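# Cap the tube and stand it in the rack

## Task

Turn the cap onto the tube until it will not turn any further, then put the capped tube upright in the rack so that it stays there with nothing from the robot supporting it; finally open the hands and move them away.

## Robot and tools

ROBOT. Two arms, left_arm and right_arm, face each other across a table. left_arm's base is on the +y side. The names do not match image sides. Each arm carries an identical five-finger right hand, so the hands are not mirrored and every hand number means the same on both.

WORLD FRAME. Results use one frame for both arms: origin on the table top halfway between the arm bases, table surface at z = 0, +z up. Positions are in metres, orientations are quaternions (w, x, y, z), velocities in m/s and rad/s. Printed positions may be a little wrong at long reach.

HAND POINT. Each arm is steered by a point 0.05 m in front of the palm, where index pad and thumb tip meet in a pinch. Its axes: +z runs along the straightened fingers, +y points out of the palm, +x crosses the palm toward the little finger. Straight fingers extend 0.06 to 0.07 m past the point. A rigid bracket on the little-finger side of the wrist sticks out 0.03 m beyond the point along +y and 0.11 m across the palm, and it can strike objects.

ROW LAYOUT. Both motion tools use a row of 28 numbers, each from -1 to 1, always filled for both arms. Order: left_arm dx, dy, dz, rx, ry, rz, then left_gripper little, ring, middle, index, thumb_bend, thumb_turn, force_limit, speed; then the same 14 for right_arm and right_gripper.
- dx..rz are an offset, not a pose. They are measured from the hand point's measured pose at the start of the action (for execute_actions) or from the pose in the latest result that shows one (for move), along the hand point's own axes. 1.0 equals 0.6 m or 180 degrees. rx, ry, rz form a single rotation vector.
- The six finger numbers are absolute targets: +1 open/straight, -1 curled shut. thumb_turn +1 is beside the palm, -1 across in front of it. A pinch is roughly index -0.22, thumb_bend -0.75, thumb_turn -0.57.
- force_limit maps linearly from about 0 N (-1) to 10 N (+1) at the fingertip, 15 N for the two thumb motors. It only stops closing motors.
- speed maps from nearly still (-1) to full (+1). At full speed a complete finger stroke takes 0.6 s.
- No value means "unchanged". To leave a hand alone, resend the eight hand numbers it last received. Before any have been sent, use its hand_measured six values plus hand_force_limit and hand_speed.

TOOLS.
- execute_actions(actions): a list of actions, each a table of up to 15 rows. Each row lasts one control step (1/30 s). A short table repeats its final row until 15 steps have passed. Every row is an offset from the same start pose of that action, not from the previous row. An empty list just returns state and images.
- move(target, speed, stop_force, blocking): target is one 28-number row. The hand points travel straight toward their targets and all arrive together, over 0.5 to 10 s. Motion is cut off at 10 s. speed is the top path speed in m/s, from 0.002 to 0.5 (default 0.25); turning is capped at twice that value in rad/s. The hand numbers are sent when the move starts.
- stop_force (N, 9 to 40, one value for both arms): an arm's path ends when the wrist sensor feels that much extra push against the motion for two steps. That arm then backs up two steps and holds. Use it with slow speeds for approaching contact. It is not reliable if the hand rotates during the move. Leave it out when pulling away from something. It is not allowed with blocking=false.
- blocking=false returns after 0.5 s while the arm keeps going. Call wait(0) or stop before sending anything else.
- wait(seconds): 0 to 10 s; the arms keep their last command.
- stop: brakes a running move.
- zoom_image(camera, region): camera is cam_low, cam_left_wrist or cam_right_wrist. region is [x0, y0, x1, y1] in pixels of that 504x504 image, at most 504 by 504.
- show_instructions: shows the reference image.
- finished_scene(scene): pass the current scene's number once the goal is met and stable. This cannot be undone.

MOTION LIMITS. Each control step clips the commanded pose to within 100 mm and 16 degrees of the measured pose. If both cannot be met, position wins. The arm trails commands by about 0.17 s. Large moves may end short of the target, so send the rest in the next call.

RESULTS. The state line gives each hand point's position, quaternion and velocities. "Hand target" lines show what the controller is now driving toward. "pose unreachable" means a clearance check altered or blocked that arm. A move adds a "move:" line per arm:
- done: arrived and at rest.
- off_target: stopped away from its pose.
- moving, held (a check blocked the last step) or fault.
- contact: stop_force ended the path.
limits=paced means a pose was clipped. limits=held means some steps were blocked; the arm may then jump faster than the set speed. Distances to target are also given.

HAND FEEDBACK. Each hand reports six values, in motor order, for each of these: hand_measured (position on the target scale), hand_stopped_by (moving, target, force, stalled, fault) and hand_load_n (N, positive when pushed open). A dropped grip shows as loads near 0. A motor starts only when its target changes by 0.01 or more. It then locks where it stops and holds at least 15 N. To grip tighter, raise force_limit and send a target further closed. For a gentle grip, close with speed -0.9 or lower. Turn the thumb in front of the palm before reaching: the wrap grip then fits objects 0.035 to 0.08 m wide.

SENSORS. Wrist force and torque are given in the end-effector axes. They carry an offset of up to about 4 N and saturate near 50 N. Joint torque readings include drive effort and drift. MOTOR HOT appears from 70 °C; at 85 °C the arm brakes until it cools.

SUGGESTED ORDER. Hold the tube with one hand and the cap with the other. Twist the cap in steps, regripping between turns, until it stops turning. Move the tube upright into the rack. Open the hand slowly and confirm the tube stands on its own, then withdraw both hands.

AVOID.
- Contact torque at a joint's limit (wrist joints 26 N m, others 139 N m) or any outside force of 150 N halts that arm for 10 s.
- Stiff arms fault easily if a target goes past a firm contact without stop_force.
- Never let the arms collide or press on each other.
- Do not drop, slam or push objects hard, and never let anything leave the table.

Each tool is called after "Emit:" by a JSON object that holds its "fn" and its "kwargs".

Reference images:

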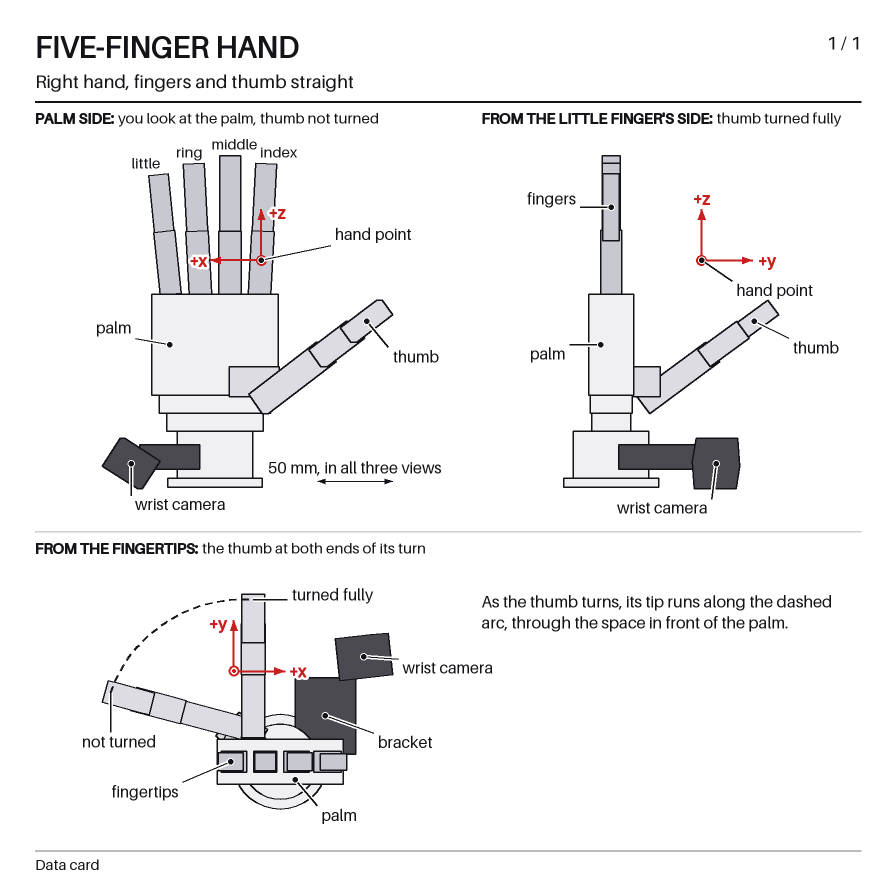

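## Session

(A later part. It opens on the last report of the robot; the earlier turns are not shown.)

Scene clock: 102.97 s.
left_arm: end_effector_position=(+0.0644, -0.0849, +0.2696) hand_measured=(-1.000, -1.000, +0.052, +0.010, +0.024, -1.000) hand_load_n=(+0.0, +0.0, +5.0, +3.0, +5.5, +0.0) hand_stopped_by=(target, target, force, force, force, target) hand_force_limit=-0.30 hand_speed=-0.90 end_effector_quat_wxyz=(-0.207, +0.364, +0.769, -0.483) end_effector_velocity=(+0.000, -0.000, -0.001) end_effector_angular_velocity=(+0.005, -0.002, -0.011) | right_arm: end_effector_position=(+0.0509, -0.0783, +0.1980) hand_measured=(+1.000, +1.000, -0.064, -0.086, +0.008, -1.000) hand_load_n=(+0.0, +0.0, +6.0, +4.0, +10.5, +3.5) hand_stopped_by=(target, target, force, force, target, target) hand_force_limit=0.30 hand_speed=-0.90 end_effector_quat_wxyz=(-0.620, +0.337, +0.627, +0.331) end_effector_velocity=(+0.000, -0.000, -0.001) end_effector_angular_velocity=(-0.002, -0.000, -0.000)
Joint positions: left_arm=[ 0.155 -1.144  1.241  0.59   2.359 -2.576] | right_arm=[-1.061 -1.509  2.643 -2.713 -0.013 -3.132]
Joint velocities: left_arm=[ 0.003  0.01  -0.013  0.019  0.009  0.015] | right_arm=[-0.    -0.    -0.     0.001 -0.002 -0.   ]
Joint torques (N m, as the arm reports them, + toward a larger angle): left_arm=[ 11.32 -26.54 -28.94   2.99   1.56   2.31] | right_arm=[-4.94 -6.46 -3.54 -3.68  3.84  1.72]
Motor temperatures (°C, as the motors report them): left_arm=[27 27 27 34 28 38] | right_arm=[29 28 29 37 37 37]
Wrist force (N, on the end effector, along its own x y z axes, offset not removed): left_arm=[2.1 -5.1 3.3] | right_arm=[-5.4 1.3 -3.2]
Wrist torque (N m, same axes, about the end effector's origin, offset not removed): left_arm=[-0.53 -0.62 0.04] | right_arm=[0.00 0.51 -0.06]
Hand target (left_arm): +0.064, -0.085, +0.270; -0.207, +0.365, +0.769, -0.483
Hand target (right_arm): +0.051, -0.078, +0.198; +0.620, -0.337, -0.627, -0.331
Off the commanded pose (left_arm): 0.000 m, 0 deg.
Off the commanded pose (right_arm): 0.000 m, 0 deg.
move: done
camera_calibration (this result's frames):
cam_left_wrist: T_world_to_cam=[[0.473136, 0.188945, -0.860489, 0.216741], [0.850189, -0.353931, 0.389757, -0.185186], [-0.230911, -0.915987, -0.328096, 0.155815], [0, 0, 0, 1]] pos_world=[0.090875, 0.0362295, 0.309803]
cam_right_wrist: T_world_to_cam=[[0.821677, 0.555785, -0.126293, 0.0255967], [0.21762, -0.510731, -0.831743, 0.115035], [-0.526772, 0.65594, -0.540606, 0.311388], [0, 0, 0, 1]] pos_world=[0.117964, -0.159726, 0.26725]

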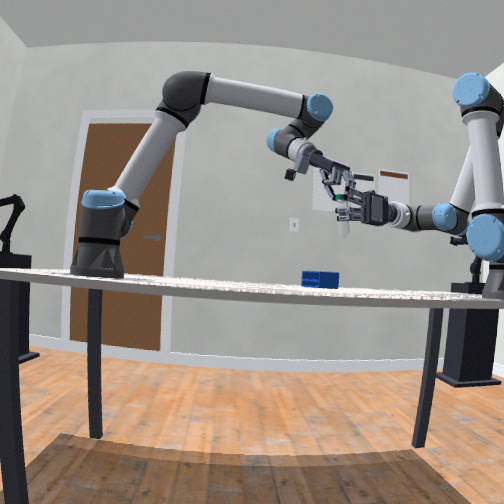

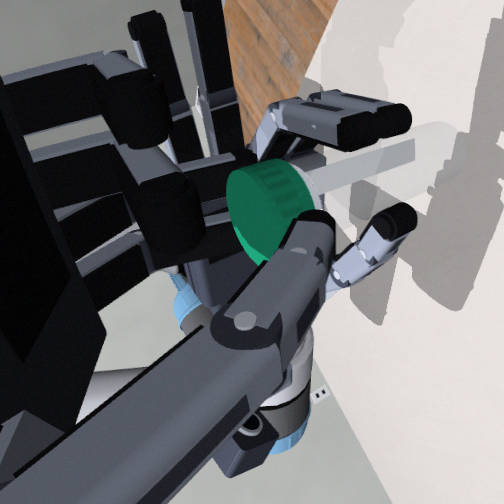

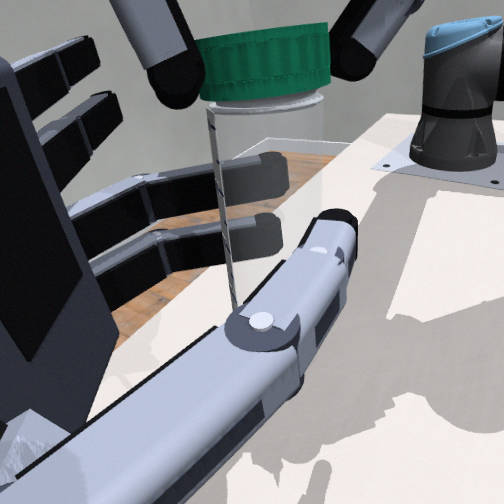

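Emit:
{"fn": "execute_actions", "kwargs": {"actions": [[[0,0,0,0,0,0,-1,-1,0.17,0.13,0.15,-1,0.1,0,0,0,0,0,0,0,1,1,-0.4,-0.45,0,-1,0.3,-0.9]]]}}

Emit:
{"fn": "move", "kwargs": {"target": [0.0217,0.0096,-0.0194,0.01,-0.448,-0.2225,-1,-1,0.17,0.13,0.15,-1,0.1,0,0,0,0,0,0,0,1,1,-0.4,-0.45,0,-1,0.3,-0.9], "speed": 0.35}}

Emit:
{"fn": "execute_actions", "kwargs": {"actions": [[[0,0,0,0,0,0,-1,-1,0.11,0.07,-0.02,-1,-0.4,-0.8,0,0,0,0,0,0,1,1,-0.4,-0.45,0,-1,0.3,-0.9]],[[0,0,0,0,0,0,-1,-1,-0.35,-0.35,-0.02,-1,-0.4,-0.9,0,0,0,0,0,0,1,1,-0.4,-0.45,0,-1,0.3,-0.9]]]}}

Emit:
{"fn": "move", "kwargs": {"target": [0.0063,-0.0062,0.014,-0.005,0.224,0.111,-1,-1,-0.35,-0.35,-0.02,-1,-0.4,-0.9,0,0,0,0,0,0,1,1,-0.4,-0.45,0,-1,0.3,-0.9], "speed": 0.18}}

Emit:
{"fn": "move", "kwargs": {"target": [0.0063,-0.0066,0.0138,-0.005,0.224,0.111,-1,-1,-0.35,-0.35,-0.02,-1,-0.4,-0.9,0,0,0,0,0,0,1,1,-0.4,-0.45,0,-1,0.3,-0.9], "speed": 0.18}}

Scene clock: 103.87 s.
left_arm: end_effector_position=(+0.0646, -0.0849, +0.2696) hand_measured=(-1.000, -1.000, +0.170, +0.130, +0.150, -1.000) hand_load_n=(+0.0, +0.0, +0.0, +0.0, +0.0, +0.0) hand_stopped_by=(target, target, target, target, target, target) hand_force_limit=0.10 hand_speed=0.00 end_effector_quat_wxyz=(-0.207, +0.364, +0.769, -0.483) end_effector_velocity=(-0.001, +0.000, +0.000) end_effector_angular_velocity=(-0.001, -0.000, -0.001) | right_arm: end_effector_position=(+0.0509, -0.0783, +0.1980) hand_measured=(+1.000, +1.000, -0.064, -0.096, +0.008, -1.000) hand_load_n=(+0.0, +0.0, +5.0, +7.0, +11.5, +1.0) hand_stopped_by=(target, target, force, force, target, target) hand_force_limit=0.30 hand_speed=-0.90 end_effector_quat_wxyz=(-0.620, +0.337, +0.627, +0.331) end_effector_velocity=(-0.000, +0.000, +0.000) end_effector_angular_velocity=(+0.001, +0.000, +0.000)
Joint positions: left_arm=[ 0.155 -1.144  1.241  0.59   2.359 -2.576] | right_arm=[-1.061 -1.509  2.643 -2.713 -0.013 -3.132]
Joint velocities: left_arm=[-0.001 -0.001  0.    -0.    -0.    -0.   ] | right_arm=[ 0.     0.    -0.     0.     0.001 -0.001]
Joint torques (N m, as the arm reports them, + toward a larger angle): left_arm=[ -8.7  -48.51  -9.46  -1.25  -0.95  -2.71] | right_arm=[-5.24 -5.98 -3.75 -3.68  3.93  1.79]
Motor temperatures (°C, as the motors report them): left_arm=[27 27 27 34 28 38] | right_arm=[29 28 29 37 37 37]
Wrist force (N, on the end effector, along its own x y z axes, offset not removed): left_arm=[1.8 -1.6 1.2] | right_arm=[-2.8 0.8 2.9]
Wrist torque (N m, same axes, about the end effector's origin, offset not removed): left_arm=[-0.49 -0.57 0.06] | right_arm=[0.07 0.76 0.02]
Hand target (left_arm): +0.064, -0.085, +0.270; -0.207, +0.364, +0.769, -0.483
Hand target (right_arm): +0.051, -0.078, +0.198; +0.620, -0.337, -0.627, -0.331
Off the commanded pose (left_arm): 0.000 m, 0 deg.
Off the commanded pose (right_arm): 0.000 m, 0 deg.
camera_calibration (this result's frames):
cam_left_wrist: T_world_to_cam=[[0.473114, 0.189029, -0.860483, 0.216681], [0.850239, -0.353811, 0.389757, -0.185275], [-0.230773, -0.916016, -0.328113, 0.15583], [0, 0, 0, 1]] pos_world=[0.0909742, 0.0362313, 0.309793]
cam_right_wrist: T_world_to_cam=[[0.821677, 0.555785, -0.126293, 0.0255968], [0.21762, -0.510731, -0.831743, 0.115035], [-0.526772, 0.65594, -0.540606, 0.311388], [0, 0, 0, 1]] pos_world=[0.117964, -0.159726, 0.26725]

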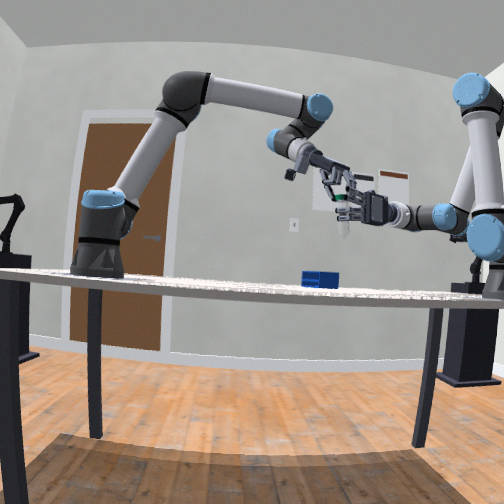

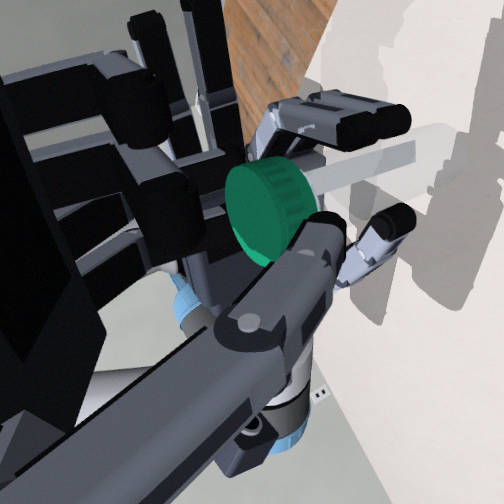

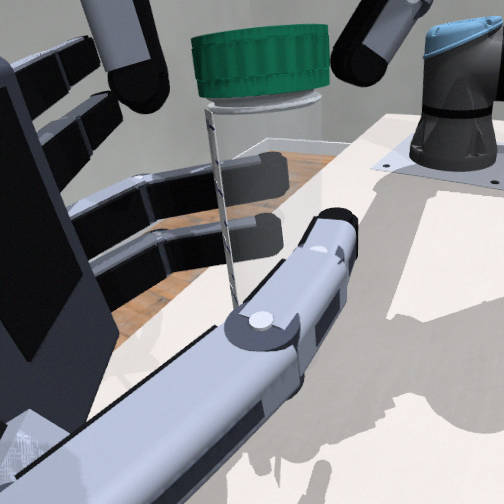

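Scene clock: 106.80 s.
left_arm: end_effector_position=(+0.0656, -0.0668, +0.2685) hand_measured=(-1.000, -1.000, +0.170, +0.130, +0.150, -1.000) hand_load_n=(+0.0, +0.0, +0.0, +0.0, +0.0, +0.0) hand_stopped_by=(target, target, target, target, target, target) hand_force_limit=0.10 hand_speed=0.00 end_effector_quat_wxyz=(-0.182, +0.294, -0.782, +0.519) end_effector_velocity=(+0.000, +0.000, -0.001) end_effector_angular_velocity=(+0.008, +0.004, +0.012) | right_arm: end_effector_position=(+0.0509, -0.0783, +0.1980) hand_measured=(+1.000, +1.000, -0.064, -0.096, +0.008, -1.000) hand_load_n=(+0.0, +0.0, +5.0, +7.0, +11.5, +1.0) hand_stopped_by=(target, target, force, force, target, target) hand_force_limit=0.30 hand_speed=-0.90 end_effector_quat_wxyz=(-0.620, +0.337, +0.627, +0.331) end_effector_velocity=(-0.000, -0.000, -0.001) end_effector_angular_velocity=(-0.001, +0.001, +0.000)
Joint positions: left_arm=[-0.406 -1.149  1.307  0.7    0.55  -3.941] | right_arm=[-1.061 -1.509  2.643 -2.713 -0.013 -3.132]
Joint velocities: left_arm=[ 0.002  0.012 -0.015  0.029 -0.001 -0.024] | right_arm=[ 0.     0.001  0.     0.001 -0.001  0.001]
Joint torques (N m, as the arm reports them, + toward a larger angle): left_arm=[ 10.52 -27.88 -29.79   3.51  -2.51  -2.36] | right_arm=[-4.85 -6.25 -3.4  -3.7   3.76  1.49]
Motor temperatures (°C, as the motors report them): left_arm=[27 27 27 34 28 38] | right_arm=[29 28 29 37 37 37]
Wrist force (N, on the end effector, along its own x y z axes, offset not removed): left_arm=[0.7 -1.4 1.3] | right_arm=[-0.2 -0.6 -5.4]
Wrist torque (N m, same axes, about the end effector's origin, offset not removed): left_arm=[-0.49 -0.25 -0.08] | right_arm=[0.09 0.48 -0.13]
Hand target (left_arm): +0.066, -0.067, +0.268; +0.182, -0.294, +0.782, -0.518
Hand target (right_arm): +0.051, -0.078, +0.198; +0.620, -0.337, -0.627, -0.331
Off the commanded pose (left_arm): 0.001 m, 0 deg.
Off the commanded pose (right_arm): 0.000 m, 0 deg.
move: done
camera_calibration (this result's frames):
cam_left_wrist: T_world_to_cam=[[-0.191688, 0.404358, -0.894288, 0.278876], [0.356726, 0.877571, 0.320336, -0.0460368], [0.914332, -0.257611, -0.312465, 0.136975], [0, 0, 0, 1]] pos_world=[-0.0553605, -0.0370791, 0.306943]
cam_right_wrist: T_world_to_cam=[[0.821677, 0.555785, -0.126293, 0.0255968], [0.21762, -0.510731, -0.831743, 0.115035], [-0.526772, 0.65594, -0.540606, 0.311388], [0, 0, 0, 1]] pos_world=[0.117964, -0.159726, 0.26725]

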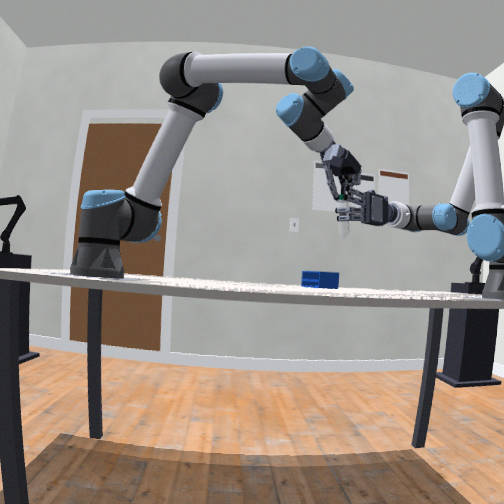

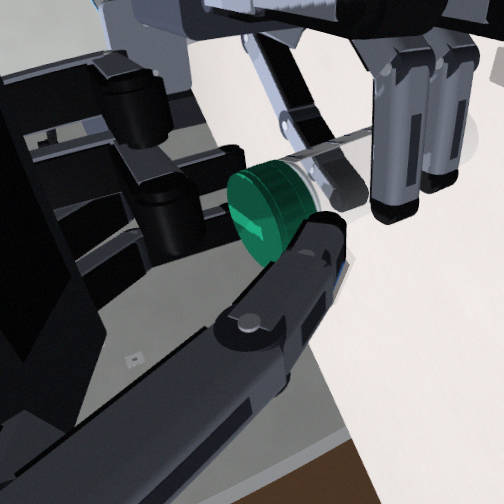

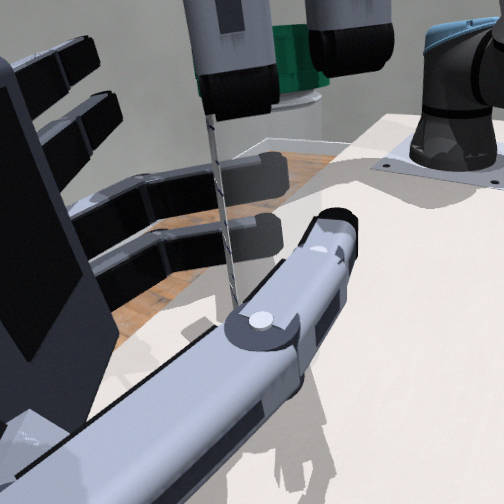

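Scene clock: 107.80 s.
left_arm: end_effector_position=(+0.0656, -0.0668, +0.2685) hand_measured=(-1.000, -1.000, +0.050, +0.010, +0.026, -1.000) hand_load_n=(+0.0, +0.0, +3.5, +3.0, +6.0, +0.0) hand_stopped_by=(target, target, force, force, force, target) hand_force_limit=-0.40 hand_speed=-0.90 end_effector_quat_wxyz=(-0.182, +0.294, -0.782, +0.519) end_effector_velocity=(-0.000, +0.000, +0.000) end_effector_angular_velocity=(-0.000, +0.000, -0.000) | right_arm: end_effector_position=(+0.0509, -0.0783, +0.1980) hand_measured=(+1.000, +1.000, -0.064, -0.096, +0.008, -1.000) hand_load_n=(+0.0, +0.0, +5.5, +7.0, +11.5, +1.0) hand_stopped_by=(target, target, force, force, target, target) hand_force_limit=0.30 hand_speed=-0.90 end_effector_quat_wxyz=(-0.620, +0.337, +0.627, +0.331) end_effector_velocity=(+0.000, -0.000, -0.000) end_effector_angular_velocity=(-0.001, +0.000, -0.000)
Joint positions: left_arm=[-0.406 -1.149  1.307  0.7    0.55  -3.941] | right_arm=[-1.061 -1.509  2.643 -2.713 -0.013 -3.132]
Joint velocities: left_arm=[-0.    -0.001  0.     0.    -0.     0.   ] | right_arm=[-0.     0.001 -0.    -0.    -0.001  0.   ]
Joint torques (N m, as the arm reports them, + toward a larger angle): left_arm=[  3.99 -45.2  -11.55  -0.51  -1.28   2.22] | right_arm=[-5.42 -6.63 -3.37 -3.65  3.9   1.75]
Motor temperatures (°C, as the motors report them): left_arm=[27 27 27 34 28 38] | right_arm=[29 28 29 37 37 37]
Wrist force (N, on the end effector, along its own x y z axes, offset not removed): left_arm=[-0.2 -2.4 2.8] | right_arm=[1.1 -4.6 0.9]
Wrist torque (N m, same axes, about the end effector's origin, offset not removed): left_arm=[-0.76 -0.19 -0.14] | right_arm=[-0.66 0.13 -0.03]
Hand target (left_arm): +0.066, -0.067, +0.269; +0.182, -0.294, +0.782, -0.519
Hand target (right_arm): +0.051, -0.078, +0.198; +0.620, -0.337, -0.627, -0.331
Off the commanded pose (left_arm): 0.000 m, 0 deg.
Off the commanded pose (right_arm): 0.000 m, 0 deg.
camera_calibration (this result's frames):
cam_left_wrist: T_world_to_cam=[[-0.191707, 0.404318, -0.894302, 0.27889], [0.356602, 0.877622, 0.320334, -0.0460408], [0.914376, -0.257499, -0.312427, 0.136921], [0, 0, 0, 1]] pos_world=[-0.0553135, -0.0370969, 0.306938]
cam_right_wrist: T_world_to_cam=[[0.821677, 0.555785, -0.126293, 0.0255969], [0.21762, -0.510731, -0.831742, 0.115035], [-0.526772, 0.65594, -0.540606, 0.311388], [0, 0, 0, 1]] pos_world=[0.117964, -0.159726, 0.26725]

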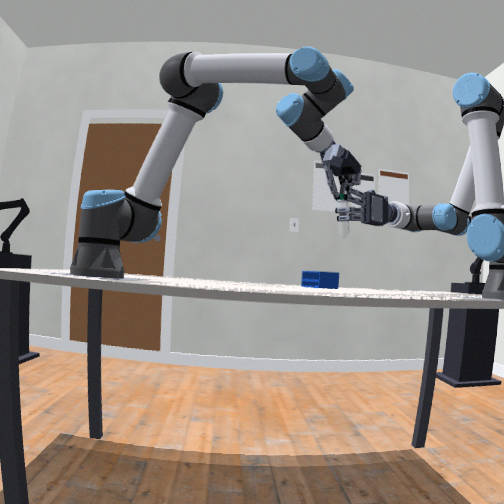

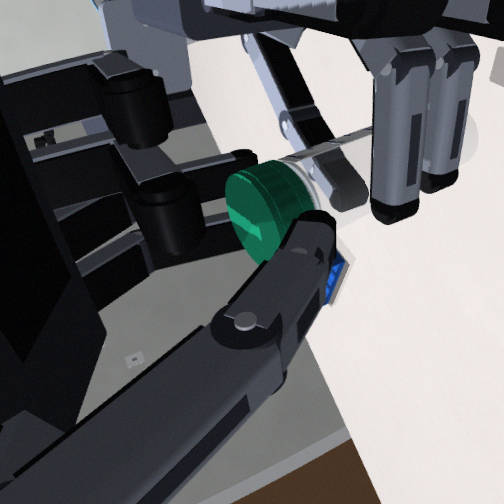

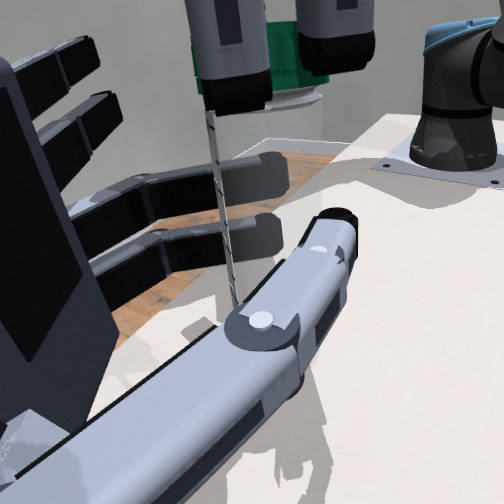

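Scene clock: 110.47 s.
left_arm: end_effector_position=(+0.0687, -0.0762, +0.2695) hand_measured=(-1.000, -1.000, +0.050, +0.010, +0.026, -1.000) hand_load_n=(+0.0, +0.0, +3.5, +3.0, +6.0, +0.0) hand_stopped_by=(target, target, force, force, force, target) hand_force_limit=-0.40 hand_speed=-0.90 end_effector_quat_wxyz=(+0.013, -0.038, -0.839, +0.543) end_effector_velocity=(-0.000, +0.000, -0.000) end_effector_angular_velocity=(+0.003, +0.000, -0.012) | right_arm: end_effector_position=(+0.0509, -0.0783, +0.1980) hand_measured=(+1.000, +1.000, -0.064, -0.096, +0.008, -1.000) hand_load_n=(+0.0, +0.0, +5.0, +6.5, +11.0, +1.5) hand_stopped_by=(target, target, force, force, target, target) hand_force_limit=0.30 hand_speed=-0.90 end_effector_quat_wxyz=(-0.620, +0.337, +0.627, +0.331) end_effector_velocity=(+0.000, -0.000, -0.000) end_effector_angular_velocity=(-0.001, +0.000, -0.000)
Joint positions: left_arm=[-0.161 -1.409  1.575  0.263  1.409 -3.194] | right_arm=[-1.061 -1.509  2.643 -2.713 -0.013 -3.132]
Joint velocities: left_arm=[ 0.006  0.001 -0.002  0.002  0.016  0.006] | right_arm=[-0.     0.    -0.     0.    -0.    -0.001]
Joint torques (N m, as the arm reports them, + toward a larger angle): left_arm=[ 13.74 -18.17 -33.97   1.48   1.88   2.71] | right_arm=[-5.15 -6.18 -3.28 -3.72  3.85  1.61]
Motor temperatures (°C, as the motors report them): left_arm=[27 27 27 34 28 38] | right_arm=[29 28 29 37 37 37]
Wrist force (N, on the end effector, along its own x y z axes, offset not removed): left_arm=[1.4 -2.0 0.7] | right_arm=[-2.2 3.4 -0.8]
Wrist torque (N m, same axes, about the end effector's origin, offset not removed): left_arm=[-0.53 -0.39 -0.03] | right_arm=[1.00 0.65 0.21]
Hand target (left_arm): +0.069, -0.076, +0.269; -0.014, +0.038, +0.839, -0.543
Hand target (right_arm): +0.051, -0.078, +0.198; +0.620, -0.337, -0.627, -0.331
Off the commanded pose (left_arm): 0.001 m, 0 deg.
Off the commanded pose (right_arm): 0.000 m, 0 deg.
move: done
camera_calibration (this result's frames):
cam_left_wrist: T_world_to_cam=[[0.185018, 0.433111, -0.882147, 0.257242], [0.858537, 0.365566, 0.359549, -0.123312], [0.478208, -0.823879, -0.304206, 0.116567], [0, 0, 0, 1]] pos_world=[0.00253068, 0.0297015, 0.306722]
cam_right_wrist: T_world_to_cam=[[0.821677, 0.555785, -0.126293, 0.0255968], [0.21762, -0.510731, -0.831743, 0.115035], [-0.526772, 0.65594, -0.540606, 0.311388], [0, 0, 0, 1]] pos_world=[0.117964, -0.159726, 0.26725]

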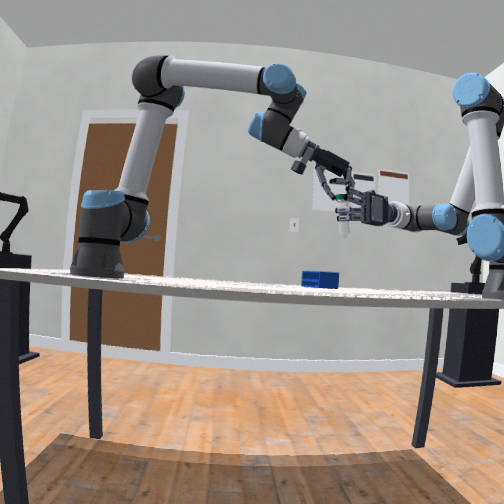

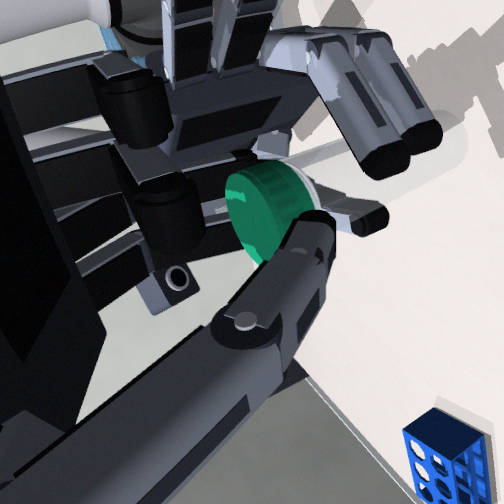

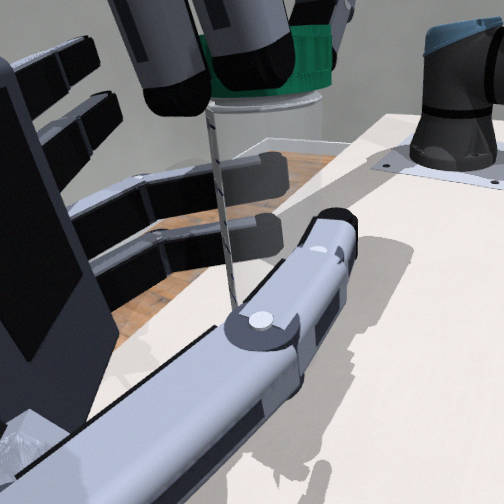

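Scene clock: 113.13 s.
left_arm: end_effector_position=(+0.0645, -0.0848, +0.2697) hand_measured=(-1.000, -1.000, +0.050, +0.010, +0.026, -1.000) hand_load_n=(+0.0, +0.0, +4.5, +3.0, +5.0, -0.5) hand_stopped_by=(target, target, force, force, force, target) hand_force_limit=-0.40 hand_speed=-0.90 end_effector_quat_wxyz=(-0.206, +0.364, +0.769, -0.484) end_effector_velocity=(-0.000, -0.000, -0.000) end_effector_angular_velocity=(+0.005, -0.003, -0.014) | right_arm: end_effector_position=(+0.0509, -0.0783, +0.1980) hand_measured=(+1.000, +1.000, -0.064, -0.096, +0.008, -1.000) hand_load_n=(+0.0, +0.0, +4.0, +6.5, +11.0, +2.5) hand_stopped_by=(target, target, force, force, target, target) hand_force_limit=0.30 hand_speed=-0.90 end_effector_quat_wxyz=(-0.620, +0.337, +0.627, +0.331) end_effector_velocity=(+0.000, +0.000, -0.000) end_effector_angular_velocity=(+0.000, +0.000, -0.000)
Joint positions: left_arm=[ 0.155 -1.147  1.245  0.585  2.358 -2.58 ] | right_arm=[-1.061 -1.509  2.643 -2.713 -0.013 -3.132]
Joint velocities: left_arm=[ 0.003  0.012 -0.016  0.023  0.011  0.019] | right_arm=[-0.     0.001 -0.    -0.001  0.    -0.001]
Joint torques (N m, as the arm reports them, + toward a larger angle): left_arm=[ 13.1  -27.4  -31.88   2.63   1.91   2.46] | right_arm=[-5.69 -6.2  -3.41 -3.61  3.75  1.65]
Motor temperatures (°C, as the motors report them): left_arm=[27 27 27 34 28 38] | right_arm=[29 28 29 37 37 37]
Wrist force (N, on the end effector, along its own x y z axes, offset not removed): left_arm=[2.2 -3.4 2.7] | right_arm=[-1.6 0.6 -5.4]
Wrist torque (N m, same axes, about the end effector's origin, offset not removed): left_arm=[-0.48 -0.47 -0.04] | right_arm=[0.10 0.17 0.00]
Hand target (left_arm): +0.065, -0.085, +0.270; -0.207, +0.364, +0.768, -0.484
Hand target (right_arm): +0.051, -0.078, +0.198; +0.620, -0.337, -0.627, -0.331
Off the commanded pose (left_arm): 0.000 m, 0 deg.
Off the commanded pose (right_arm): 0.000 m, 0 deg.
move: done
camera_calibration (this result's frames):
cam_left_wrist: T_world_to_cam=[[0.471778, 0.188565, -0.861318, 0.217007], [0.851383, -0.351452, 0.389395, -0.185024], [-0.229286, -0.917019, -0.326349, 0.15524], [0, 0, 0, 1]] pos_world=[0.0907415, 0.0364115, 0.309622]
cam_right_wrist: T_world_to_cam=[[0.821677, 0.555785, -0.126293, 0.0255968], [0.21762, -0.510731, -0.831743, 0.115035], [-0.526772, 0.65594, -0.540605, 0.311388], [0, 0, 0, 1]] pos_world=[0.117964, -0.159726, 0.26725]

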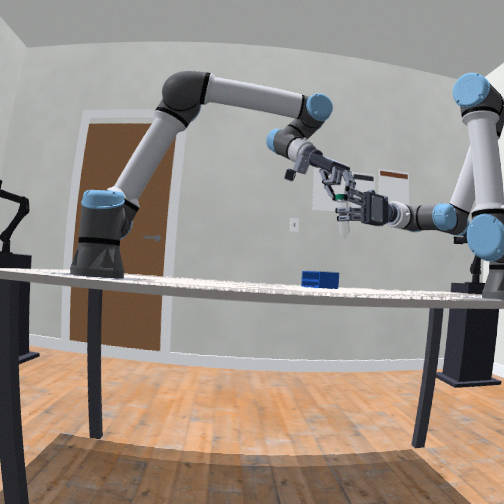

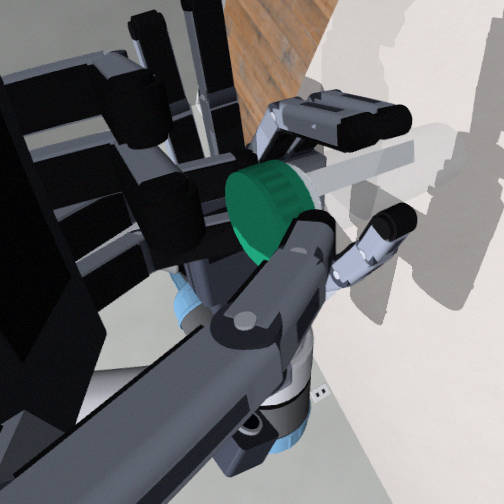

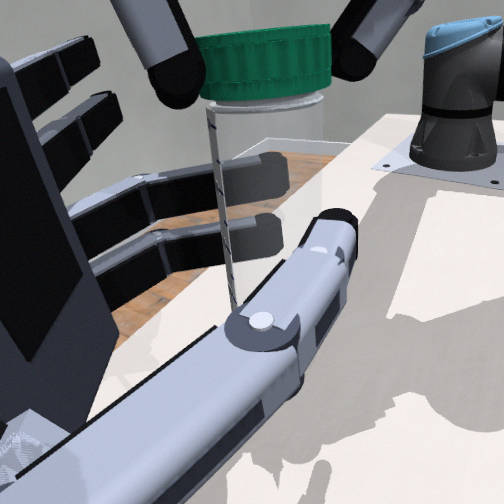

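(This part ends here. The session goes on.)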